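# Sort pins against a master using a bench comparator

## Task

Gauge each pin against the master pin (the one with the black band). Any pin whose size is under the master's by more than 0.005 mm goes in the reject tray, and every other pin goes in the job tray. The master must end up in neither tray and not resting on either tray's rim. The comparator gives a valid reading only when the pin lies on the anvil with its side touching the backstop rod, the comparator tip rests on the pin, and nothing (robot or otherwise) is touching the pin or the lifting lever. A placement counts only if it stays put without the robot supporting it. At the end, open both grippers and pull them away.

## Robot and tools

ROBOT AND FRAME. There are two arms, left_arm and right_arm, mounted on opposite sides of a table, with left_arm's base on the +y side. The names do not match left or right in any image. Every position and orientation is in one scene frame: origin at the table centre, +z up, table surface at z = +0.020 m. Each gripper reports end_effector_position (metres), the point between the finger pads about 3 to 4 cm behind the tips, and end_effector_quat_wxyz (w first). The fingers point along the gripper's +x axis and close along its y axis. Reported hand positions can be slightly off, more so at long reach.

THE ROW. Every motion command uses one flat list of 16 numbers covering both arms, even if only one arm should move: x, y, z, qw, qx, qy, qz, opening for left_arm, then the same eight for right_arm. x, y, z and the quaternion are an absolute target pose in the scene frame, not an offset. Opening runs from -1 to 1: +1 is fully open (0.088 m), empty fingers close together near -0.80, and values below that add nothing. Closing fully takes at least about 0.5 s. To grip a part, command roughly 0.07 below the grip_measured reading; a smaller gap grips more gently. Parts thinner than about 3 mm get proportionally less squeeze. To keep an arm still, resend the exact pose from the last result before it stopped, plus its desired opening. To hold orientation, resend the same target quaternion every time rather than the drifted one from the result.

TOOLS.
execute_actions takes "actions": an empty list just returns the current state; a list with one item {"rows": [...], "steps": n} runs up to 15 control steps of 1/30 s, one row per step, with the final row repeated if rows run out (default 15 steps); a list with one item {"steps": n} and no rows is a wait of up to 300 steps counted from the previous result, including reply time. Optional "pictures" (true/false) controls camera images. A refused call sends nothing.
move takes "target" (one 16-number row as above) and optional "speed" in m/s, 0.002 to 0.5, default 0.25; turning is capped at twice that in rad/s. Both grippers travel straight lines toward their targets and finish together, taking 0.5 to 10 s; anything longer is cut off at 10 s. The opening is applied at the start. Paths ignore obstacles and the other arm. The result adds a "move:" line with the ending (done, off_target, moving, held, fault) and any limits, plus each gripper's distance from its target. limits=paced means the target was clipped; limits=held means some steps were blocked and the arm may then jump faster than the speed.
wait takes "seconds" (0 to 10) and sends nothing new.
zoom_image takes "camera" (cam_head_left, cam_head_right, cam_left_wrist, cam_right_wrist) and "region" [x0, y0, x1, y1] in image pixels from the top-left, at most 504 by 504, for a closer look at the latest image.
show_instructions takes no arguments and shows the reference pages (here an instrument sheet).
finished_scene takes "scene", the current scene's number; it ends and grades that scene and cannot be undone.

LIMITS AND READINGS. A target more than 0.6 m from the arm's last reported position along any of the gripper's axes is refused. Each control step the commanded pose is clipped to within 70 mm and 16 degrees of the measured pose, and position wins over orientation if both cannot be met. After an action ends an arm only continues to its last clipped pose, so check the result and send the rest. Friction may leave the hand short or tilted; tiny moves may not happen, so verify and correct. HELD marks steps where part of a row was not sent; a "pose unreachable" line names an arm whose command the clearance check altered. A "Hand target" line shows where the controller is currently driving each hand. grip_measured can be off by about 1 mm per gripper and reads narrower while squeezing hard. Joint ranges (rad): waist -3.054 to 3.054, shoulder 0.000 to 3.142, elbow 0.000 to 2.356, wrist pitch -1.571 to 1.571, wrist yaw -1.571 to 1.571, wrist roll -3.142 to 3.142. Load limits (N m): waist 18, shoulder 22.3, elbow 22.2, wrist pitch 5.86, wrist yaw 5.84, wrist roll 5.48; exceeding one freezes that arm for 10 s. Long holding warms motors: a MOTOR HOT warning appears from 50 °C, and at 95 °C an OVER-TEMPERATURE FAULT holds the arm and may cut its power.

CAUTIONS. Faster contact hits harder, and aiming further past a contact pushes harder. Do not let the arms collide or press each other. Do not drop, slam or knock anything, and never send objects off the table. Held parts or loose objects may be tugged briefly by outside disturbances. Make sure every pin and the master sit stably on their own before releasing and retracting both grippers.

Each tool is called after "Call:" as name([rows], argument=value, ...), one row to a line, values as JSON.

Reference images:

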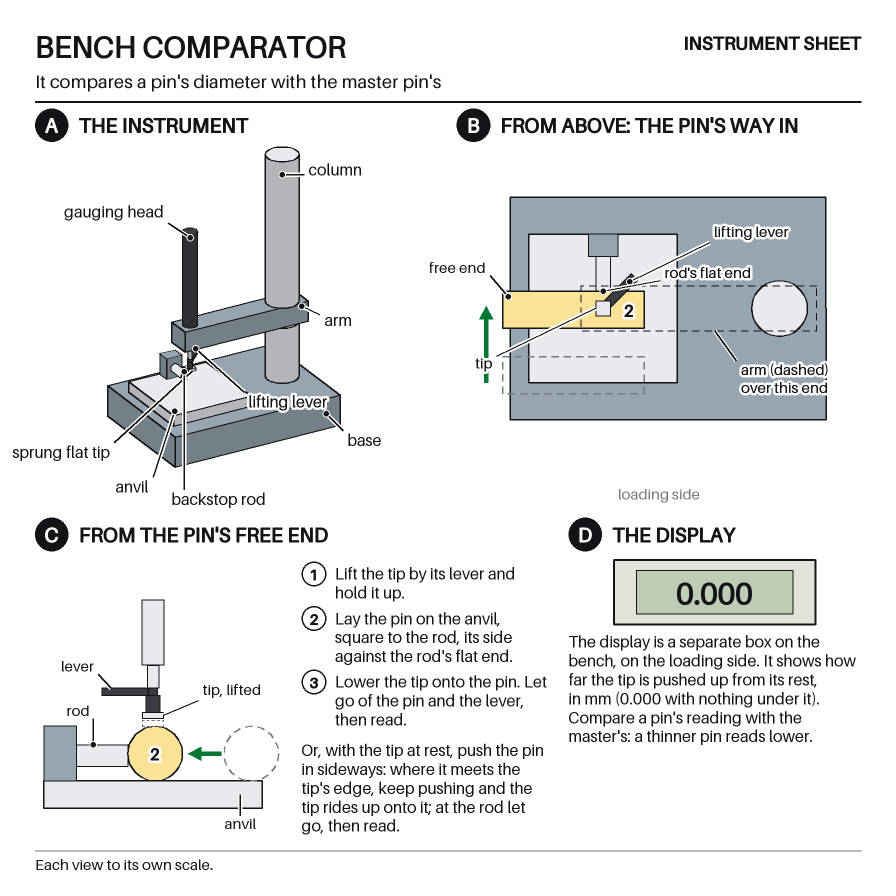

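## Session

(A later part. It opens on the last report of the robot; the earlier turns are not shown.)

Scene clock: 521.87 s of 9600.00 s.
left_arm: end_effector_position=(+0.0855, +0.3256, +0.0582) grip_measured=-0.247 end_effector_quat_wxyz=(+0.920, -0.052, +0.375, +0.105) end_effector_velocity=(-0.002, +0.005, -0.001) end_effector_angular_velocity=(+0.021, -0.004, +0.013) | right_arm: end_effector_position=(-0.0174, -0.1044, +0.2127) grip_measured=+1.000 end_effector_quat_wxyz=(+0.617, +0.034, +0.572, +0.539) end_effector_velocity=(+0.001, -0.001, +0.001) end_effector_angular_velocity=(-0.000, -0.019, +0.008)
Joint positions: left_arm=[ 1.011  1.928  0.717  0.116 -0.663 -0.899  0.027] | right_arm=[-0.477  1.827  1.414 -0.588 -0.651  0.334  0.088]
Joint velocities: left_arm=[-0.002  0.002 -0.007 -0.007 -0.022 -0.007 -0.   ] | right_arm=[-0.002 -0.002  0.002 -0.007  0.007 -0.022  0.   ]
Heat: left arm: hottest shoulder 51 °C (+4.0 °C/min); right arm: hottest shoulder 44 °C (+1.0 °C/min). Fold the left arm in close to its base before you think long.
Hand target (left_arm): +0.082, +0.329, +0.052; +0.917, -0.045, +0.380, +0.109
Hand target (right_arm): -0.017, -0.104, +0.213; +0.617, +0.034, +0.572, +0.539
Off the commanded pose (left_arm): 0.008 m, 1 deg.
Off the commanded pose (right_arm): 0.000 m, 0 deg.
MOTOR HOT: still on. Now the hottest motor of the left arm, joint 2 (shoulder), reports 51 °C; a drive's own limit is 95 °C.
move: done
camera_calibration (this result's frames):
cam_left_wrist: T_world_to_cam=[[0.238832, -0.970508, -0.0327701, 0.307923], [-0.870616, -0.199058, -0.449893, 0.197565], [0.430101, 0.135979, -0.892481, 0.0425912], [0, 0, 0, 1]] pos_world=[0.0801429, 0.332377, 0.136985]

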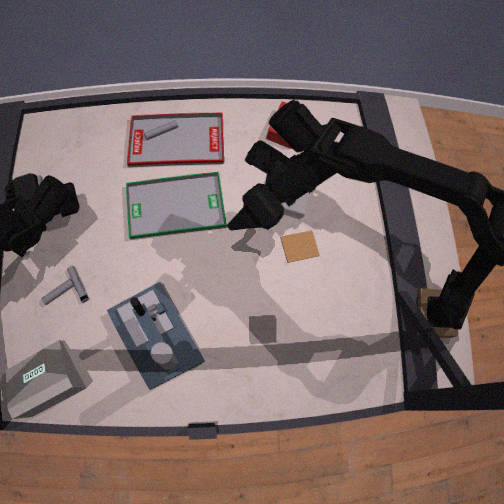

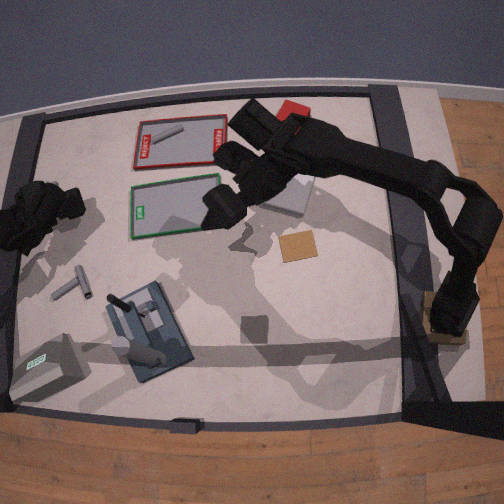

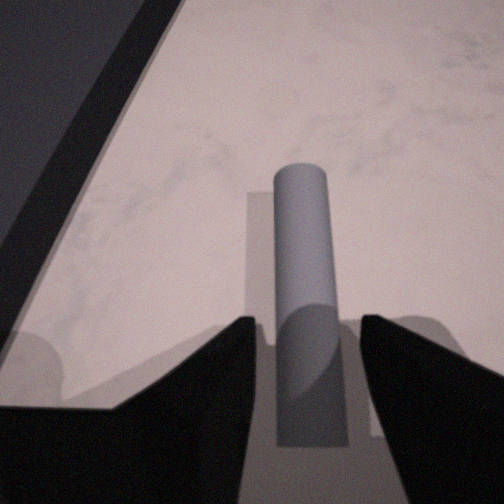

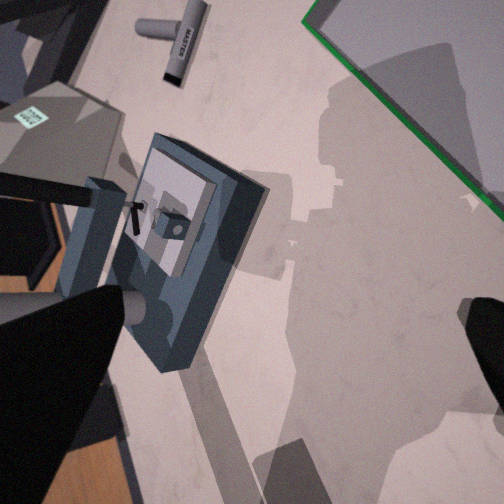

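Well centred. Close, lift.

Call:
execute_actions([
  {"rows": [[0.0815, 0.3290, 0.052, 0.9175, -0.0450, 0.3800, 0.1086, -0.31, -0.0174, -0.1044, 0.2127, 0.617, 0.034, 0.572, 0.539, 1.0],[0.0815, 0.3290, 0.052, 0.9175, -0.0450, 0.3800, 0.1086, -0.36, -0.0174, -0.1044, 0.2127, 0.617, 0.034, 0.572, 0.539, 1.0],[0.0815, 0.3290, 0.052, 0.9175, -0.0450, 0.3800, 0.1086, -0.40, -0.0174, -0.1044, 0.2127, 0.617, 0.034, 0.572, 0.539, 1.0],[0.0815, 0.3290, 0.052, 0.9175, -0.0450, 0.3800, 0.1086, -0.43, -0.0174, -0.1044, 0.2127, 0.617, 0.034, 0.572, 0.539, 1.0],[0.0815, 0.3290, 0.052, 0.9175, -0.0450, 0.3800, 0.1086, -0.45, -0.0174, -0.1044, 0.2127, 0.617, 0.034, 0.572, 0.539, 1.0],[0.0815, 0.3290, 0.052, 0.9175, -0.0450, 0.3800, 0.1086, -0.47, -0.0174, -0.1044, 0.2127, 0.617, 0.034, 0.572, 0.539, 1.0],[0.0815, 0.3290, 0.052, 0.9175, -0.0450, 0.3800, 0.1086, -0.49, -0.0174, -0.1044, 0.2127, 0.617, 0.034, 0.572, 0.539, 1.0],[0.0815, 0.3290, 0.052, 0.9175, -0.0450, 0.3800, 0.1086, -0.52, -0.0174, -0.1044, 0.2127, 0.617, 0.034, 0.572, 0.539, 1.0],[0.0815, 0.3290, 0.052, 0.9175, -0.0450, 0.3800, 0.1086, -0.56, -0.0174, -0.1044, 0.2127, 0.617, 0.034, 0.572, 0.539, 1.0],[0.0815, 0.3290, 0.052, 0.9175, -0.0450, 0.3800, 0.1086, -0.6, -0.0174, -0.1044, 0.2127, 0.617, 0.034, 0.572, 0.539, 1.0]], "steps": 13},
], pictures=false)

Call:
move(target=[0.085, 0.322, 0.11, 0.9175, -0.0450, 0.3800, 0.1086, -0.6, -0.0174, -0.1044, 0.2127, 0.617, 0.034, 0.572, 0.539, 1.0], speed=0.08)

Call:
move(target=[0.05, 0.23, 0.15, 0.8440, 0.1556, 0.3496, -0.3758, -0.6, -0.0174, -0.1044, 0.2127, 0.617, 0.034, 0.572, 0.539, 1.0], speed=0.3)

Call:
move(target=[-0.073, 0.150, 0.15, 0.2079, 0.3729, 0.0861, -0.9002, -0.6, -0.0174, -0.1044, 0.2127, 0.617, 0.034, 0.572, 0.539, 1.0], speed=0.3)

Call:
move(target=[-0.0933, 0.1469, 0.1076, 0.2079, 0.3729, 0.0861, -0.9002, -0.6, -0.0174, -0.1044, 0.2127, 0.617, 0.034, 0.572, 0.539, 1.0], speed=0.06)

Scene clock: 534.87 s of 9600.00 s.
left_arm: end_effector_position=(+0.0855, +0.3255, +0.0583) grip_measured=-0.529 end_effector_quat_wxyz=(+0.920, -0.052, +0.375, +0.105) end_effector_velocity=(+0.000, +0.005, +0.001) end_effector_angular_velocity=(+0.024, -0.008, +0.007) | right_arm: end_effector_position=(-0.0174, -0.1044, +0.2127) grip_measured=+1.000 end_effector_quat_wxyz=(+0.617, +0.034, +0.572, +0.539) end_effector_velocity=(+0.000, -0.004, +0.000) end_effector_angular_velocity=(-0.008, +0.010, +0.002)
Joint positions: left_arm=[ 1.01   1.929  0.717  0.116 -0.664 -0.899  0.013] | right_arm=[-0.477  1.827  1.414 -0.588 -0.651  0.334  0.088]
Joint velocities: left_arm=[ 0.002 -0.002 -0.002 -0.007 -0.022  0.007 -0.   ] | right_arm=[-0.007 -0.002  0.002 -0.022 -0.007 -0.007  0.   ]
Heat: left arm: hottest shoulder 47 °C (+0.0 °C/min); right arm: hottest shoulder 44 °C (+1.0 °C/min).
Hand target (left_arm): +0.082, +0.329, +0.052; +0.918, -0.045, +0.380, +0.109
Hand target (right_arm): -0.017, -0.104, +0.213; +0.617, +0.034, +0.572, +0.539
Off the commanded pose (left_arm): 0.008 m, 1 deg.
Off the commanded pose (right_arm): 0.000 m, 0 deg.
MOTOR HOT: cleared. Now the hottest motor of the left arm, joint 2 (shoulder), reports 47 °C.
Steps of this call (steps 1 to 90: nothing new was sent; then 9.57 s passed at rest; steps 91 to 103: all 13 steps of this action). Readings (end_effector_position):
91: left_arm (+0.0855, +0.3255, +0.0581) | right_arm (-0.0174, -0.1044, +0.2127)
92: left_arm (+0.0855, +0.3255, +0.0581) | right_arm (-0.0174, -0.1044, +0.2127)
94: left_arm (+0.0855, +0.3255, +0.0581) | right_arm (-0.0174, -0.1044, +0.2127)
98: left_arm (+0.0855, +0.3255, +0.0581) | right_arm (-0.0174, -0.1044, +0.2127)
103: the state above

Scene clock: 536.13 s of 9600.00 s.
left_arm: end_effector_position=(+0.0813, +0.3268, +0.1018) grip_measured=-0.529 end_effector_quat_wxyz=(+0.914, -0.035, +0.389, +0.112) end_effector_velocity=(-0.002, +0.005, -0.001) end_effector_angular_velocity=(+0.016, +0.009, +0.011) | right_arm: end_effector_position=(-0.0174, -0.1044, +0.2127) grip_measured=+1.000 end_effector_quat_wxyz=(+0.617, +0.034, +0.572, +0.539) end_effector_velocity=(+0.001, -0.002, -0.001) end_effector_angular_velocity=(-0.008, -0.006, -0.001)
Joint positions: left_arm=[ 1.004  1.777  0.788 -0.158 -0.664 -0.906  0.013] | right_arm=[-0.477  1.827  1.414 -0.588 -0.651  0.334  0.088]
Joint velocities: left_arm=[ 0.002 -0.002 -0.002 -0.022 -0.007 -0.007 -0.   ] | right_arm=[-0.002 -0.002 -0.002 -0.007  0.007 -0.007  0.   ]
Heat: left arm: hottest shoulder 47 °C (+0.0 °C/min); right arm: hottest shoulder 44 °C (+1.0 °C/min).
Hand target (left_arm): +0.085, +0.322, +0.110; +0.917, -0.045, +0.380, +0.109
Hand target (right_arm): -0.017, -0.104, +0.213; +0.617, +0.034, +0.572, +0.539
Off the commanded pose (left_arm): 0.010 m, 2 deg.
Off the commanded pose (right_arm): 0.000 m, 0 deg.
move: off_target (left_arm)
camera_calibration (this result's frames):
cam_left_wrist: T_world_to_cam=[[0.235846, -0.9691, -0.0722633, 0.315322], [-0.885382, -0.183628, -0.427058, 0.207583], [0.400593, 0.164701, -0.901332, 0.0770262], [0, 0, 0, 1]] pos_world=[0.0785669, 0.33101, 0.180862]

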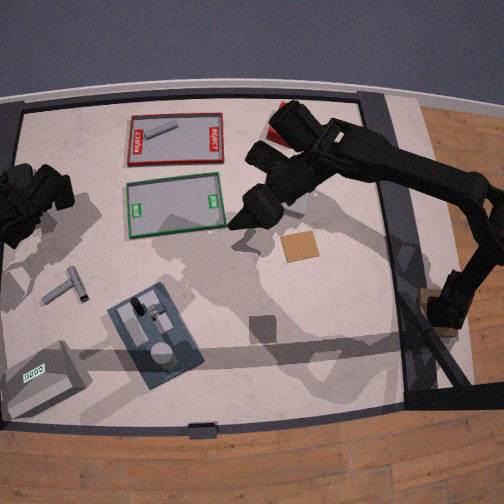

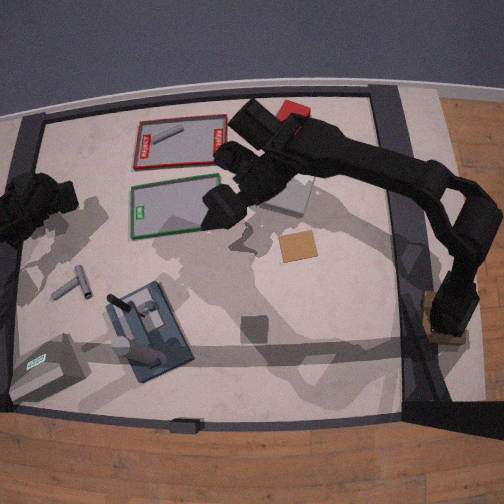

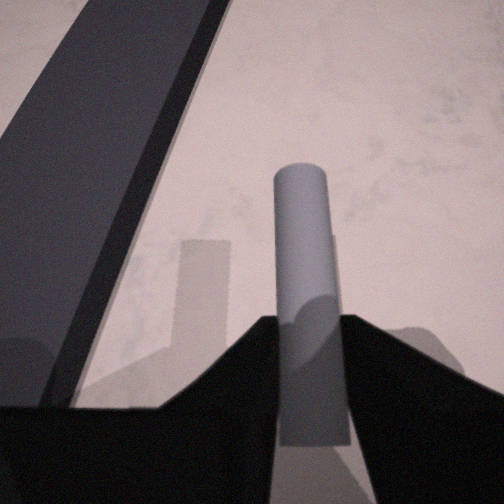

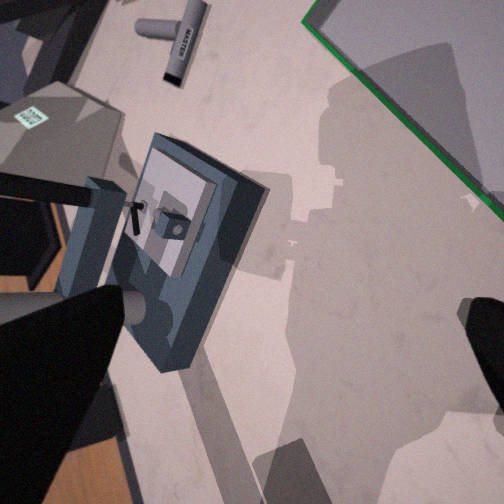

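Scene clock: 538.43 s of 9600.00 s.
left_arm: end_effector_position=(+0.0458, +0.2338, +0.1403) grip_measured=-0.529 end_effector_quat_wxyz=(+0.840, +0.159, +0.362, -0.372) end_effector_velocity=(-0.003, -0.003, +0.001) end_effector_angular_velocity=(+0.008, -0.005, -0.044) | right_arm: end_effector_position=(-0.0174, -0.1044, +0.2127) grip_measured=+1.000 end_effector_quat_wxyz=(+0.617, +0.034, +0.572, +0.539) end_effector_velocity=(-0.004, -0.003, -0.002) end_effector_angular_velocity=(-0.009, +0.026, +0.014)
Joint positions: left_arm=[1.02  1.599 0.721 0.065 0.015 0.012 0.013] | right_arm=[-0.477  1.827  1.414 -0.588 -0.651  0.334  0.088]
Joint velocities: left_arm=[-0.002 -0.002  0.002 -0.007  0.022  0.037 -0.   ] | right_arm=[-0.002  0.002 -0.002 -0.022 -0.022 -0.007  0.   ]
Heat: left arm: hottest shoulder 47 °C (+0.0 °C/min); right arm: hottest shoulder 44 °C (+1.0 °C/min).
Hand target (left_arm): +0.050, +0.230, +0.150; +0.844, +0.155, +0.350, -0.376
Hand target (right_arm): -0.017, -0.104, +0.213; +0.617, +0.034, +0.572, +0.539
Off the commanded pose (left_arm): 0.011 m, 2 deg.
Off the commanded pose (right_arm): 0.000 m, 0 deg.
move: off_target (left_arm)
camera_calibration (this result's frames):
cam_left_wrist: T_world_to_cam=[[-0.736233, -0.675093, -0.047015, 0.208646], [-0.599381, 0.682761, -0.417827, -0.0413662], [0.314172, -0.279438, -0.907309, 0.249909], [0, 0, 0, 1]] pos_world=[0.0503032, 0.238933, 0.21927]

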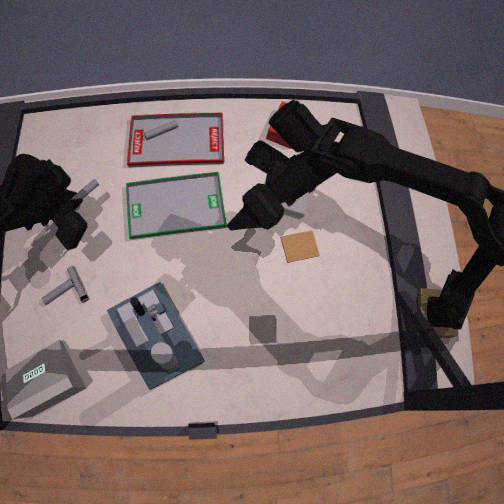

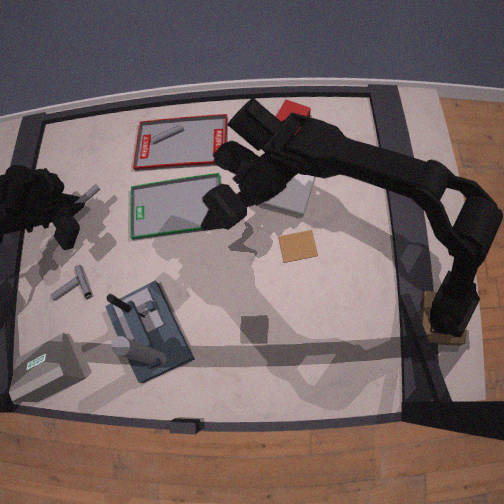

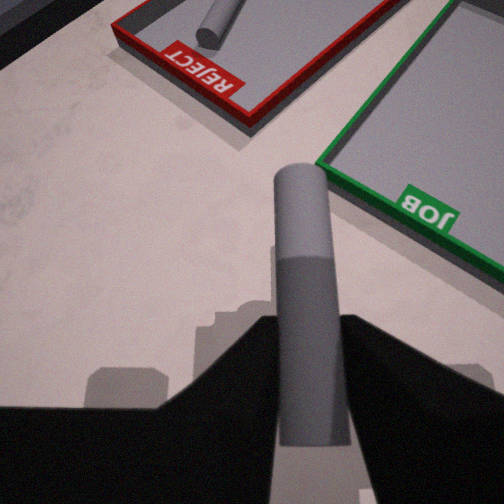

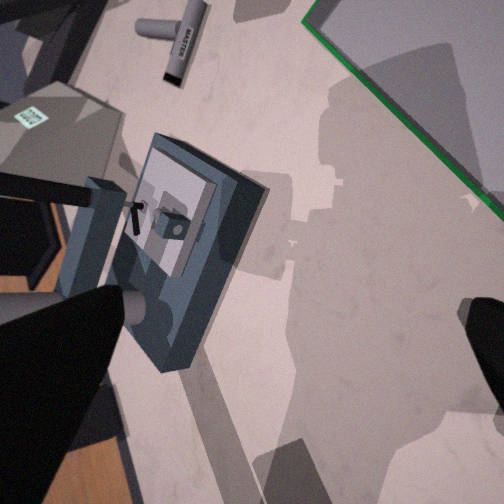

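Scene clock: 542.03 s of 9600.00 s.
left_arm: end_effector_position=(-0.0736, +0.1523, +0.1515) grip_measured=-0.529 end_effector_quat_wxyz=(+0.209, +0.375, +0.087, -0.899) end_effector_velocity=(-0.002, +0.002, +0.001) end_effector_angular_velocity=(+0.021, +0.008, -0.009) | right_arm: end_effector_position=(-0.0174, -0.1044, +0.2127) grip_measured=+1.000 end_effector_quat_wxyz=(+0.617, +0.034, +0.572, +0.539) end_effector_velocity=(-0.005, -0.001, -0.001) end_effector_angular_velocity=(+0.006, +0.007, +0.029)
Joint positions: left_arm=[ 0.907  2.15   1.583 -1.187  0.764  1.832  0.013] | right_arm=[-0.477  1.827  1.414 -0.588 -0.651  0.334  0.088]
Joint velocities: left_arm=[-0.002  0.007  0.017 -0.037 -0.007  0.007  0.   ] | right_arm=[ 0.002 -0.002 -0.007 -0.007 -0.022 -0.022  0.   ]
Heat: left arm: hottest shoulder 47 °C (-1.0 °C/min); right arm: hottest shoulder 44 °C (+1.0 °C/min).
Hand target (left_arm): -0.073, +0.150, +0.150; -0.206, -0.374, -0.086, +0.900
Hand target (right_arm): -0.017, -0.104, +0.213; +0.617, +0.034, +0.572, +0.539
Off the commanded pose (left_arm): 0.003 m, 0 deg.
Off the commanded pose (right_arm): 0.000 m, 0 deg.
move: done
camera_calibration (this result's frames):
cam_left_wrist: T_world_to_cam=[[-0.44597, 0.893674, -0.0495698, -0.151002], [0.813885, 0.381863, -0.437917, 0.100259], [-0.372426, -0.235642, -0.897648, 0.216118], [0, 0, 0, 1]] pos_world=[-0.0684537, 0.147588, 0.230418]

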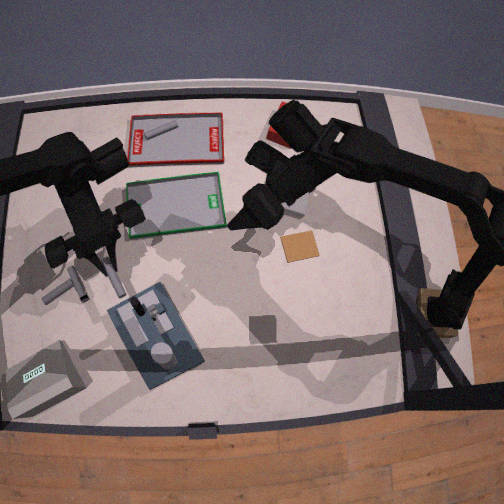

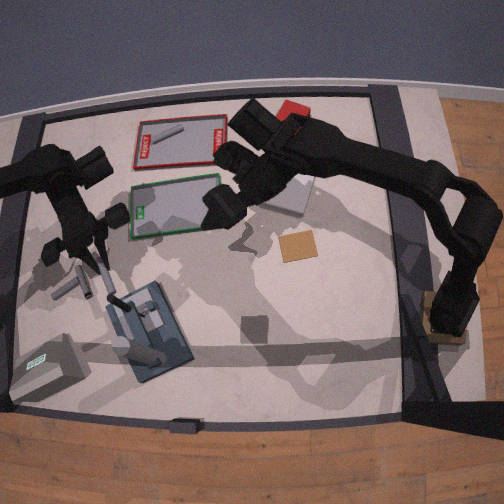

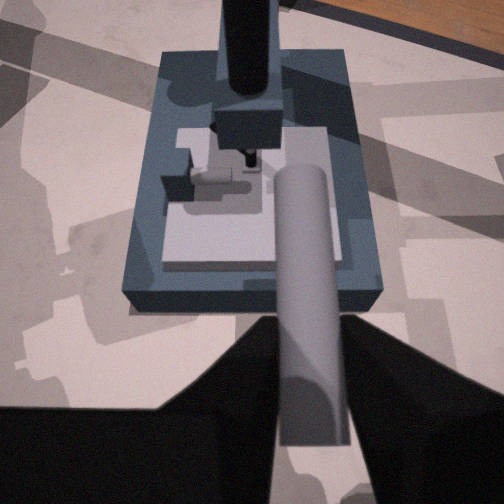

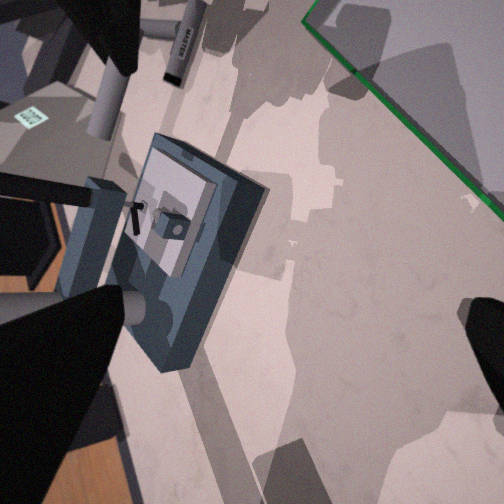

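Scene clock: 543.17 s of 9600.00 s.
left_arm: end_effector_position=(-0.0895, +0.1444, +0.1137) grip_measured=-0.529 end_effector_quat_wxyz=(+0.211, +0.380, +0.077, -0.897) end_effector_velocity=(-0.002, +0.000, -0.002) end_effector_angular_velocity=(-0.002, -0.010, -0.013) | right_arm: end_effector_position=(-0.0174, -0.1044, +0.2127) grip_measured=+1.000 end_effector_quat_wxyz=(+0.617, +0.034, +0.572, +0.539) end_effector_velocity=(-0.000, -0.004, -0.003) end_effector_angular_velocity=(-0.016, -0.008, +0.008)
Joint positions: left_arm=[ 0.862  2.173  1.463 -0.981  0.768  1.775  0.013] | right_arm=[-0.477  1.827  1.414 -0.588 -0.651  0.334  0.088]
Joint velocities: left_arm=[-0.007 -0.002 -0.007  0.007 -0.007  0.007 -0.   ] | right_arm=[-0.002 -0.002 -0.002 -0.022  0.007 -0.022  0.   ]
Heat: left arm: hottest shoulder 47 °C (-1.0 °C/min); right arm: hottest shoulder 44 °C (+1.0 °C/min).
Hand target (left_arm): -0.093, +0.146, +0.108; -0.208, -0.373, -0.086, +0.900
Hand target (right_arm): -0.017, -0.104, +0.213; +0.617, +0.034, +0.572, +0.539
Off the commanded pose (left_arm): 0.008 m, 1 deg.
Off the commanded pose (right_arm): 0.000 m, 0 deg.
move: done
camera_calibration (this result's frames):
cam_left_wrist: T_world_to_cam=[[-0.440961, 0.894625, -0.0721079, -0.149959], [0.822059, 0.370332, -0.432519, 0.101451], [-0.360238, -0.250001, -0.898737, 0.177698], [0, 0, 0, 1]] pos_world=[-0.0855113, 0.141011, 0.19277]

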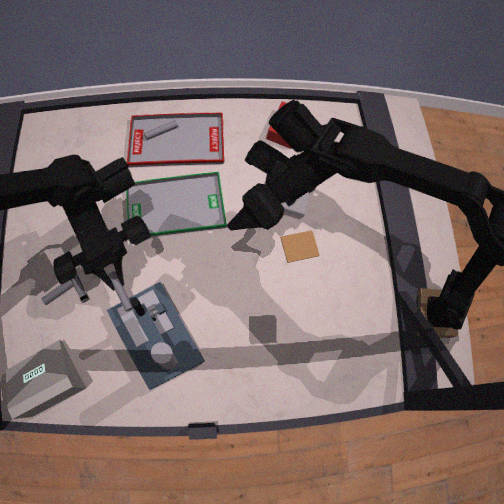

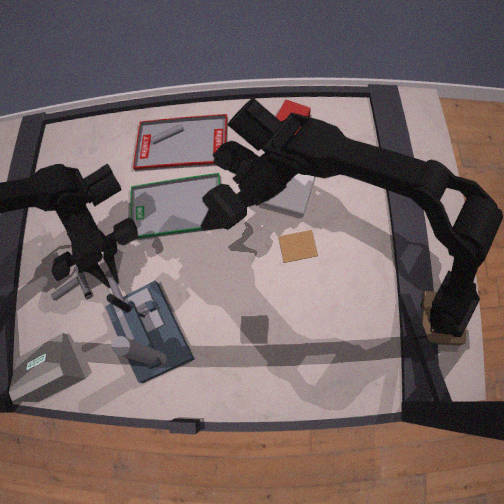

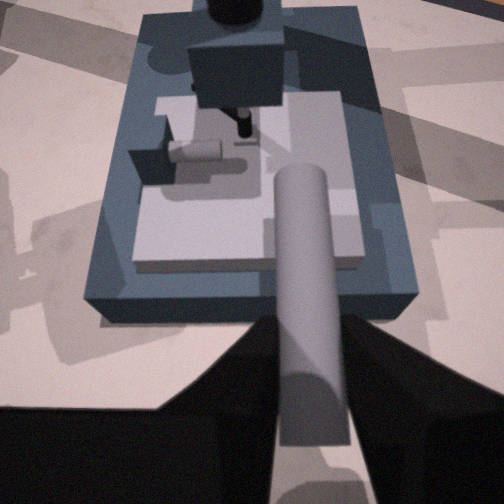

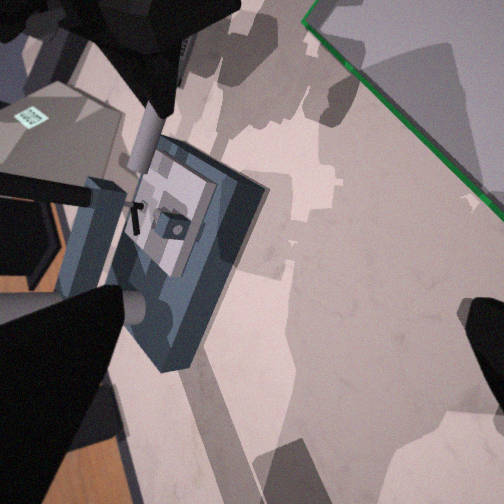

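Highly repeatable. Chain the insert sequence.

Call:
move(target=[-0.1318, 0.1318, 0.0975, 0.2079, 0.3729, 0.0861, -0.9002, -0.6, -0.0174, -0.1044, 0.2127, 0.617, 0.034, 0.572, 0.539, 1.0], speed=0.025)

Call:
move(target=[-0.1235, 0.1185, 0.091, 0.2079, 0.3729, 0.0861, -0.9002, -0.6, -0.0174, -0.1044, 0.2127, 0.617, 0.034, 0.572, 0.539, 1.0], speed=0.012)

Call:
move(target=[-0.1177, 0.1067, 0.093, 0.2079, 0.3729, 0.0861, -0.9002, -0.6, -0.0174, -0.1044, 0.2127, 0.617, 0.034, 0.572, 0.539, 1.0], speed=0.008)

Call:
move(target=[-0.1180, 0.1075, 0.096, 0.2079, 0.3729, 0.0861, -0.9002, -0.3, -0.0174, -0.1044, 0.2127, 0.617, 0.034, 0.572, 0.539, 1.0], speed=0.01)

Call:
zoom_image(camera="cam_head_left", region=[5, 345, 65, 405])

Scene clock: 549.57 s of 9600.00 s.
left_arm: end_effector_position=(-0.1270, +0.1284, +0.0998) grip_measured=-0.529 end_effector_quat_wxyz=(+0.212, +0.373, +0.081, -0.899) end_effector_velocity=(+0.000, -0.000, -0.001) end_effector_angular_velocity=(+0.002, -0.008, +0.013) | right_arm: end_effector_position=(-0.0174, -0.1044, +0.2127) grip_measured=+1.000 end_effector_quat_wxyz=(+0.617, +0.034, +0.572, +0.539) end_effector_velocity=(-0.001, -0.001, -0.002) end_effector_angular_velocity=(-0.008, +0.017, -0.003)
Joint positions: left_arm=[ 0.759  2.161  1.377 -0.813  0.786  1.625  0.013] | right_arm=[-0.477  1.827  1.414 -0.588 -0.651  0.334  0.088]
Joint velocities: left_arm=[-0.002 -0.007 -0.012  0.022 -0.007 -0.022 -0.   ] | right_arm=[-0.002  0.002 -0.002 -0.007 -0.007  0.007  0.   ]
Heat: left arm: hottest shoulder 47 °C (-3.0 °C/min); right arm: hottest shoulder 44 °C (+1.0 °C/min).
Hand target (left_arm): -0.132, +0.132, +0.097; -0.208, -0.373, -0.086, +0.900
Hand target (right_arm): -0.017, -0.104, +0.213; +0.617, +0.034, +0.572, +0.539
Off the commanded pose (left_arm): 0.006 m, 1 deg.
Off the commanded pose (right_arm): 0.000 m, 0 deg.
After step 90, 1.27 s passed at rest.
move: done
camera_calibration (this result's frames):
cam_left_wrist: T_world_to_cam=[[-0.446934, 0.89244, -0.0616413, -0.154771], [0.813619, 0.376883, -0.442699, 0.131289], [-0.371851, -0.24801, -0.894549, 0.145577], [0, 0, 0, 1]] pos_world=[-0.121859, 0.124748, 0.178807]

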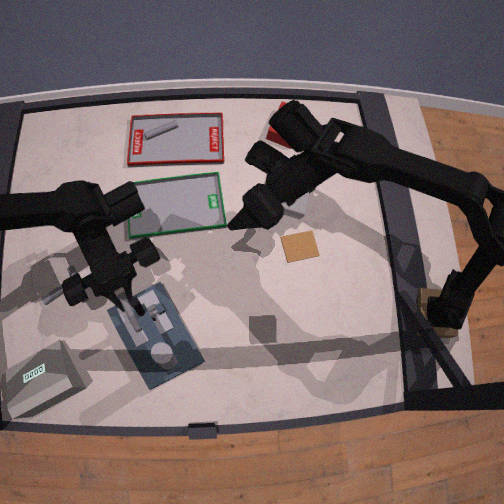

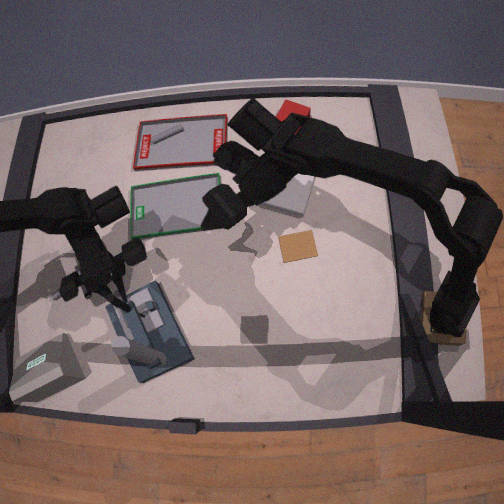

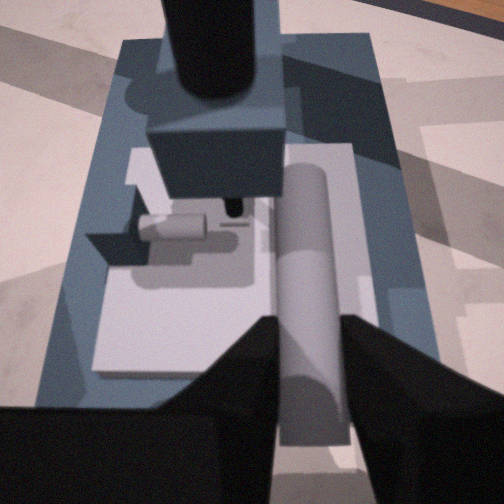

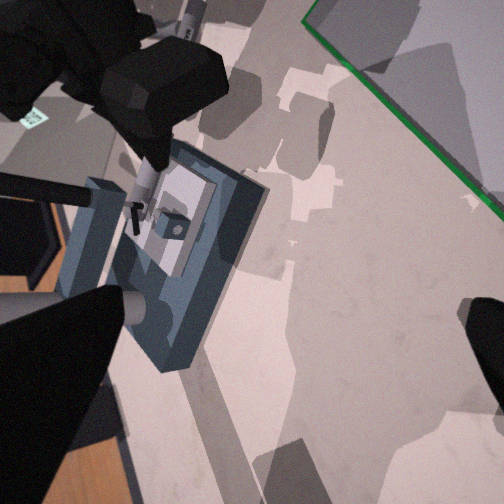

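Scene clock: 550.93 s of 9600.00 s.
left_arm: end_effector_position=(-0.1231, +0.1188, +0.1000) grip_measured=-0.529 end_effector_quat_wxyz=(+0.213, +0.371, +0.078, -0.900) end_effector_velocity=(+0.002, +0.002, -0.005) end_effector_angular_velocity=(+0.026, -0.011, +0.007) | right_arm: end_effector_position=(-0.0174, -0.1044, +0.2127) grip_measured=+1.000 end_effector_quat_wxyz=(+0.617, +0.034, +0.572, +0.539) end_effector_velocity=(+0.002, -0.000, +0.000) end_effector_angular_velocity=(+0.004, -0.014, -0.001)
Joint positions: left_arm=[ 0.758  2.193  1.429 -0.827  0.793  1.625  0.013] | right_arm=[-0.477  1.827  1.414 -0.588 -0.651  0.334  0.088]
Joint velocities: left_arm=[ 0.002  0.007  0.002 -0.007 -0.022 -0.007 -0.   ] | right_arm=[-0.002 -0.002 -0.002  0.007  0.007 -0.007  0.   ]
Heat: left arm: hottest shoulder 47 °C (-3.0 °C/min); right arm: hottest shoulder 44 °C (+1.0 °C/min).
Hand target (left_arm): -0.123, +0.119, +0.091; -0.208, -0.373, -0.086, +0.900
Hand target (right_arm): -0.017, -0.104, +0.213; +0.617, +0.034, +0.572, +0.539
Off the commanded pose (left_arm): 0.009 m, 1 deg.
Off the commanded pose (right_arm): 0.000 m, 0 deg.
move: off_target (left_arm)
camera_calibration (this result's frames):
cam_left_wrist: T_world_to_cam=[[-0.44624, 0.89236, -0.0675533, -0.14368], [0.812663, 0.37246, -0.448165, 0.132746], [-0.374764, -0.254887, -0.891395, 0.144931], [0, 0, 0, 1]] pos_world=[-0.117679, 0.115713, 0.178977]

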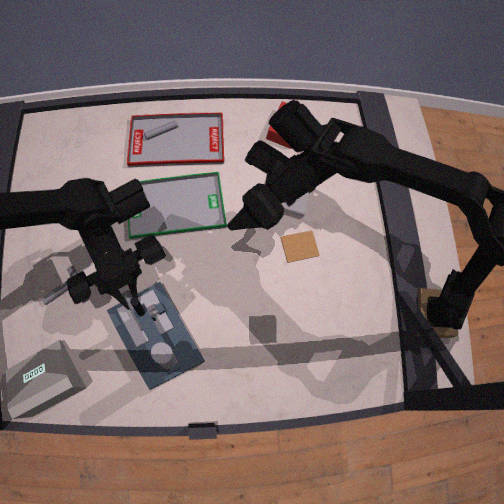

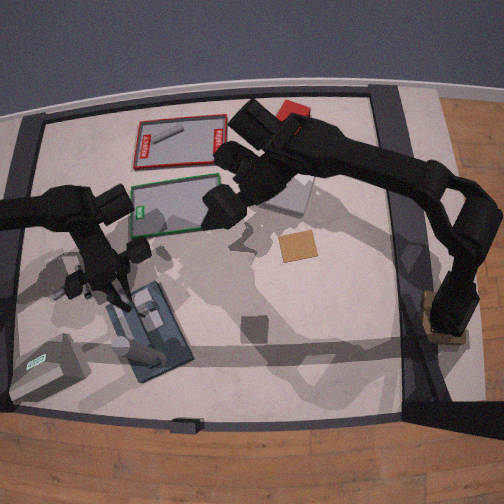

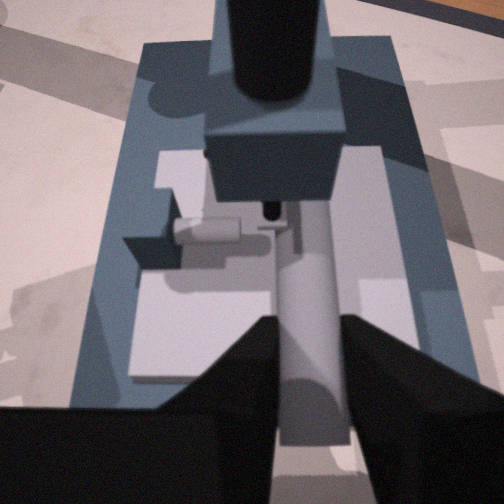

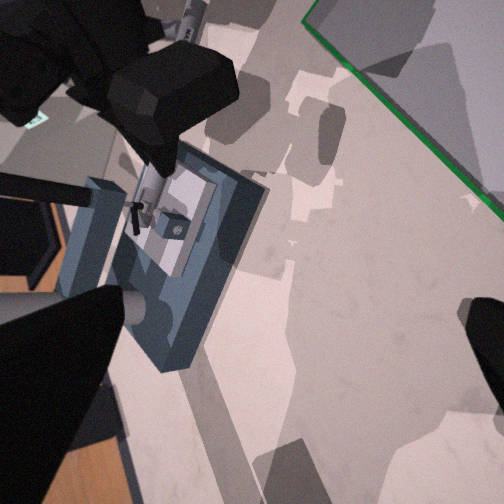

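Scene clock: 553.03 s of 9600.00 s.
left_arm: end_effector_position=(-0.1189, +0.1088, +0.1009) grip_measured=-0.529 end_effector_quat_wxyz=(+0.210, +0.370, +0.081, -0.901) end_effector_velocity=(-0.002, +0.003, +0.001) end_effector_angular_velocity=(+0.023, +0.004, +0.002) | right_arm: end_effector_position=(-0.0174, -0.1044, +0.2127) grip_measured=+1.000 end_effector_quat_wxyz=(+0.617, +0.034, +0.572, +0.539) end_effector_velocity=(+0.001, -0.002, -0.001) end_effector_angular_velocity=(-0.008, -0.006, -0.001)
Joint positions: left_arm=[ 0.755  2.233  1.502 -0.869  0.793  1.625  0.013] | right_arm=[-0.477  1.827  1.414 -0.588 -0.651  0.334  0.088]
Joint velocities: left_arm=[-0.002 -0.002  0.002 -0.022 -0.007 -0.007 -0.   ] | right_arm=[-0.002 -0.002 -0.002 -0.007  0.007 -0.007  0.   ]
Heat: left arm: hottest shoulder 47 °C (-3.0 °C/min); right arm: hottest shoulder 44 °C (+1.0 °C/min).
Hand target (left_arm): -0.118, +0.107, +0.093; -0.208, -0.373, -0.086, +0.900
Hand target (right_arm): -0.017, -0.104, +0.213; +0.617, +0.034, +0.572, +0.539
Off the commanded pose (left_arm): 0.008 m, 1 deg.
Off the commanded pose (right_arm): 0.000 m, 0 deg.
move: done
camera_calibration (this result's frames):
cam_left_wrist: T_world_to_cam=[[-0.444128, 0.894057, -0.0584206, -0.133779], [0.811714, 0.373906, -0.448681, 0.133249], [-0.379302, -0.246693, -0.891781, 0.143346], [0, 0, 0, 1]] pos_world=[-0.113204, 0.105146, 0.179804]

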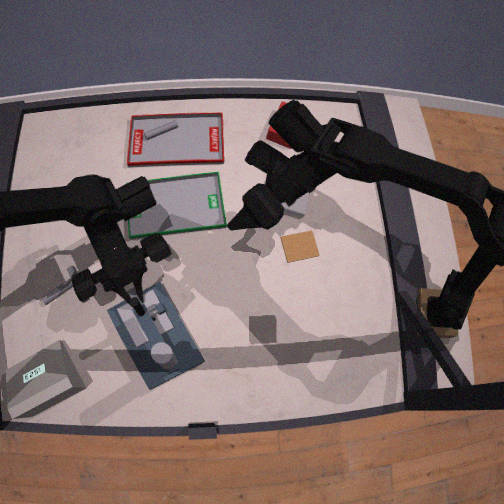

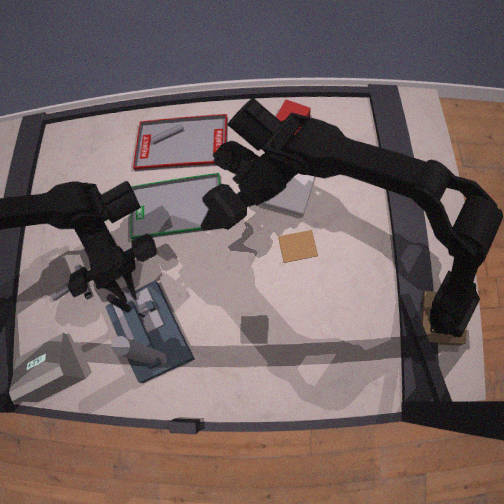

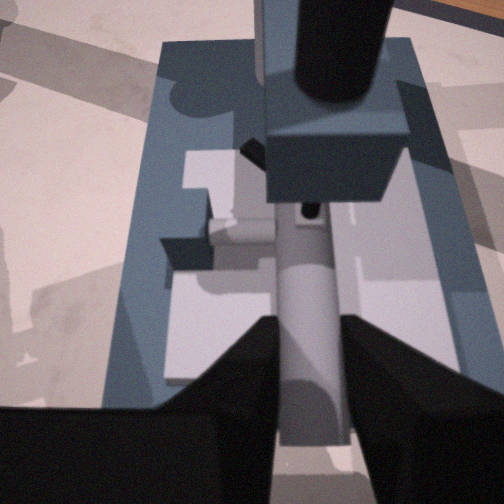

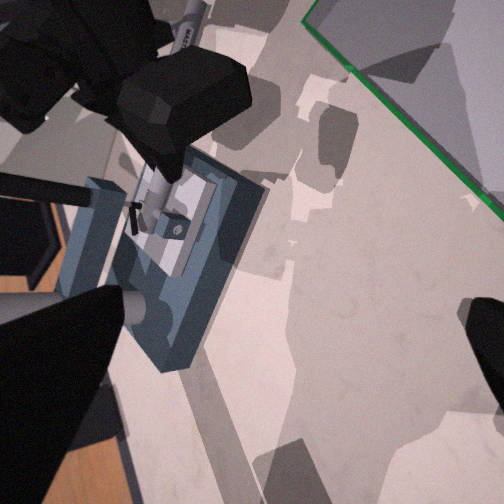

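Scene clock: 553.83 s of 9600.00 s.
left_arm: end_effector_position=(-0.1184, +0.1087, +0.1005) grip_measured=-0.302 end_effector_quat_wxyz=(+0.210, +0.373, +0.081, -0.900) end_effector_velocity=(+0.002, +0.003, -0.002) end_effector_angular_velocity=(+0.031, -0.009, +0.017) | right_arm: end_effector_position=(-0.0174, -0.1044, +0.2127) grip_measured=+1.000 end_effector_quat_wxyz=(+0.617, +0.034, +0.572, +0.539) end_effector_velocity=(-0.002, -0.004, -0.001) end_effector_angular_velocity=(-0.016, +0.023, -0.003)
Joint positions: left_arm=[ 0.755  2.234  1.504 -0.869  0.788  1.625  0.024] | right_arm=[-0.477  1.827  1.414 -0.588 -0.651  0.334  0.088]
Joint velocities: left_arm=[ 0.002 -0.002 -0.002 -0.007 -0.022 -0.022 -0.   ] | right_arm=[-0.002 -0.002 -0.002 -0.022 -0.007  0.007  0.   ]
Heat: left arm: hottest shoulder 47 °C (-4.0 °C/min); right arm: hottest shoulder 44 °C (+0.0 °C/min).
Hand target (left_arm): -0.118, +0.108, +0.096; -0.208, -0.373, -0.086, +0.900
Hand target (right_arm): -0.017, -0.104, +0.213; +0.617, +0.034, +0.572, +0.539
Off the commanded pose (left_arm): 0.005 m, 1 deg.
Off the commanded pose (right_arm): 0.000 m, 0 deg.
move: done
camera_calibration (this result's frames):
cam_left_wrist: T_world_to_cam=[[-0.443359, 0.894348, -0.0597869, -0.133191], [0.814182, 0.373925, -0.44417, 0.132576], [-0.374886, -0.245604, -0.893946, 0.143812], [0, 0, 0, 1]] pos_world=[-0.113079, 0.104867, 0.179483]

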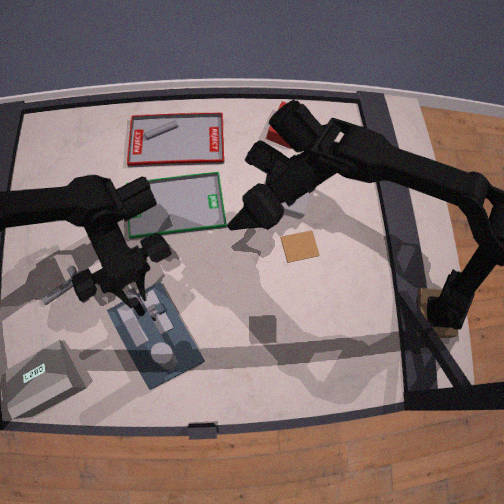

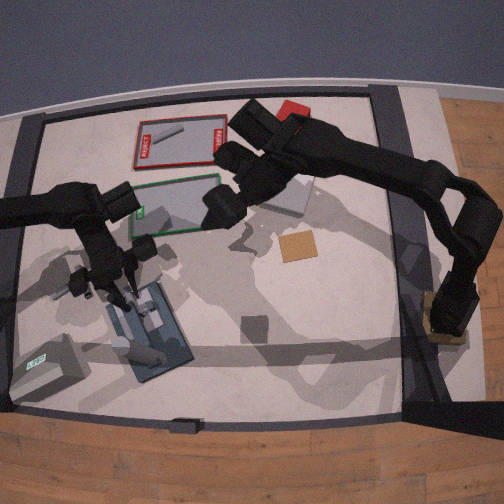

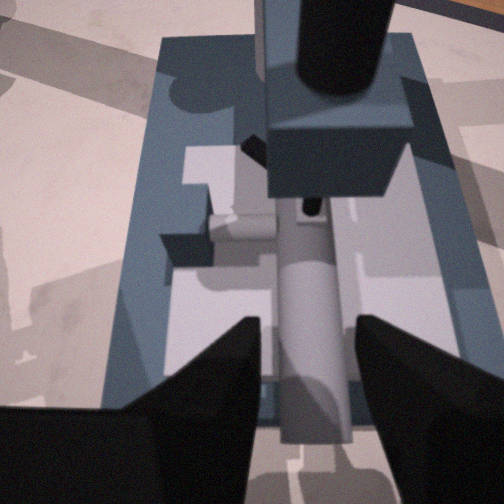

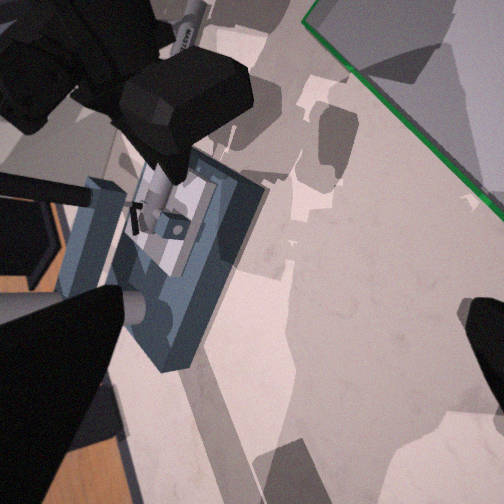

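Region (5, 345, 65, 405) of cam_head_left's 504x504 image, scaled by 8.400, with more detail than that image has.

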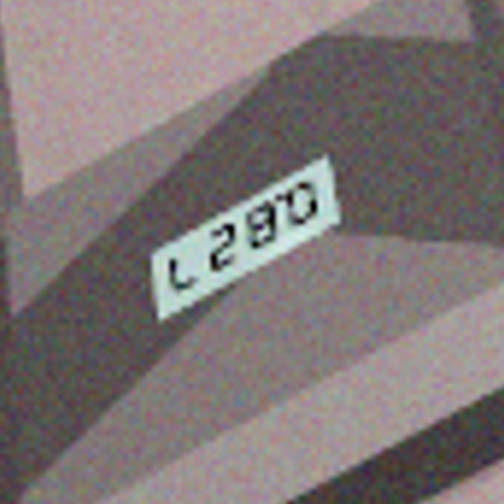

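Call:
execute_actions(actions=[])

Call:
zoom_image(camera="cam_head_left", region=[5, 345, 65, 405])

Call:
zoom_image(camera="cam_left_wrist", region=[200, 160, 380, 340])

Scene clock: 557.90 s of 9600.00 s.
left_arm: end_effector_position=(-0.1183, +0.1086, +0.1004) grip_measured=-0.302 end_effector_quat_wxyz=(+0.210, +0.373, +0.081, -0.900) end_effector_velocity=(-0.001, +0.001, -0.001) end_effector_angular_velocity=(+0.015, -0.001, +0.003) | right_arm: end_effector_position=(-0.0174, -0.1044, +0.2127) grip_measured=+1.000 end_effector_quat_wxyz=(+0.617, +0.034, +0.572, +0.539) end_effector_velocity=(+0.002, -0.001, +0.001) end_effector_angular_velocity=(+0.015, -0.015, +0.011)
Joint positions: left_arm=[ 0.755  2.234  1.504 -0.869  0.787  1.625  0.024] | right_arm=[-0.477  1.827  1.414 -0.588 -0.651  0.334  0.088]
Joint velocities: left_arm=[-0.002  0.002  0.002 -0.007 -0.007 -0.007 -0.   ] | right_arm=[-0.007 -0.002 -0.002  0.007 -0.007 -0.022  0.   ]
Heat: left arm: hottest shoulder 47 °C (-4.0 °C/min); right arm: hottest shoulder 44 °C (+0.0 °C/min).
Hand target (left_arm): -0.118, +0.108, +0.096; -0.208, -0.373, -0.086, +0.900
Hand target (right_arm): -0.017, -0.104, +0.213; +0.617, +0.034, +0.572, +0.539
Off the commanded pose (left_arm): 0.005 m, 1 deg.
Off the commanded pose (right_arm): 0.000 m, 0 deg.
Steps of this call (steps 1 to 90: nothing new was sent; then 1.07 s passed at rest). Readings (end_effector_position):
1: left_arm (-0.1184, +0.1087, +0.1005) | right_arm (-0.0174, -0.1044, +0.2127)
2: left_arm (-0.1184, +0.1087, +0.1005) | right_arm (-0.0174, -0.1044, +0.2127)
4: left_arm (-0.1184, +0.1087, +0.1005) | right_arm (-0.0174, -0.1044, +0.2127)
8: left_arm (-0.1183, +0.1086, +0.1004) | right_arm (-0.0174, -0.1044, +0.2127)
90: the state above
camera_calibration (this result's frames):
cam_left_wrist: T_world_to_cam=[[-0.443329, 0.894364, -0.0597748, -0.13312], [0.814336, 0.373997, -0.443829, 0.132466], [-0.374589, -0.245439, -0.894116, 0.14377], [0, 0, 0, 1]] pos_world=[-0.113033, 0.104803, 0.179382]

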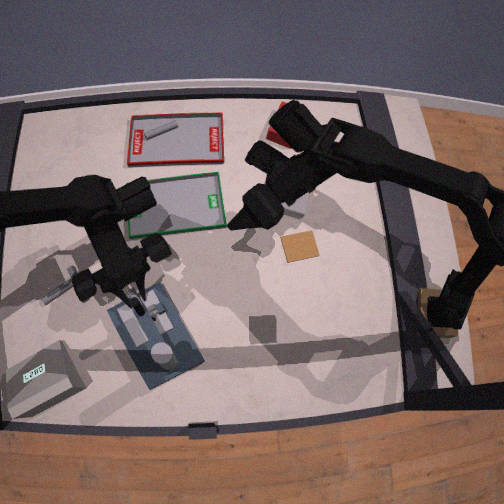

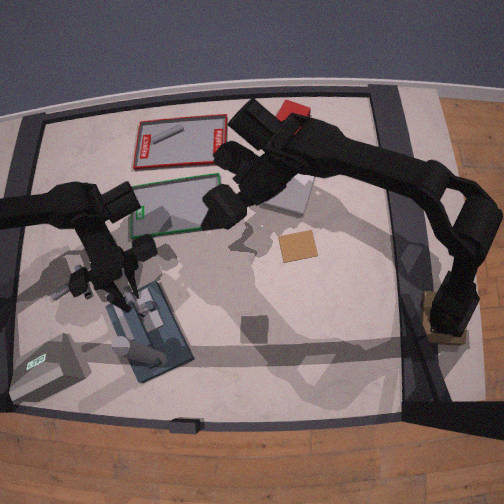

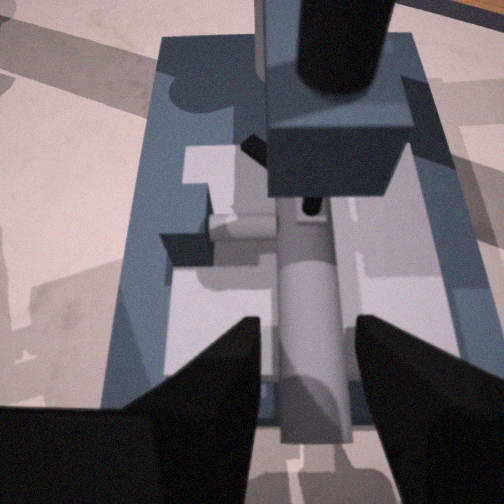

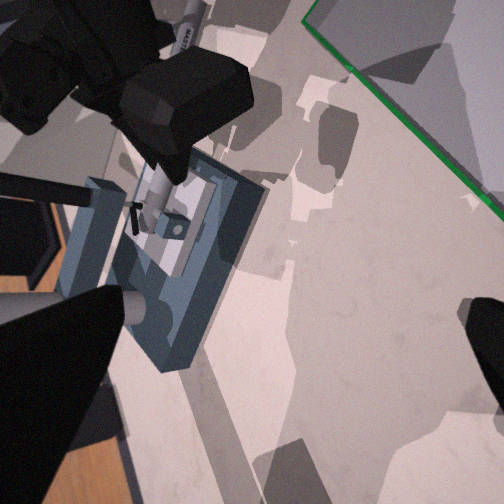

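Region (5, 345, 65, 405) of cam_head_left's 504x504 image, scaled by 8.400, with more detail than that image has.

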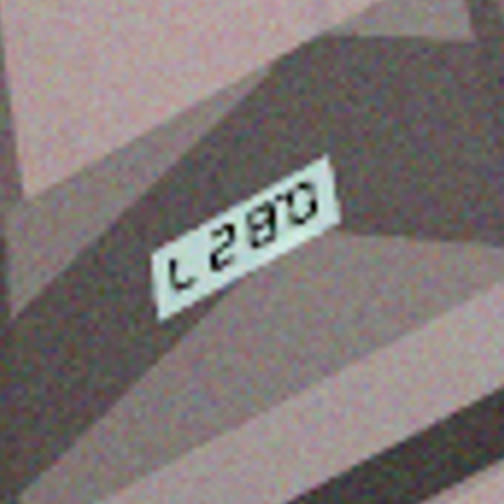

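Region (200, 160, 380, 340) of cam_left_wrist's 504x504 image, scaled by 2.800, with more detail than that image has.

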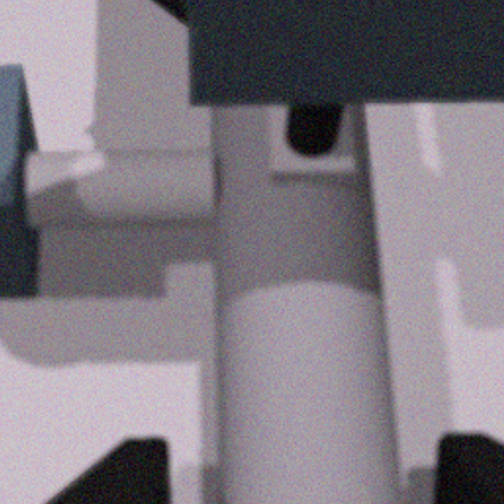

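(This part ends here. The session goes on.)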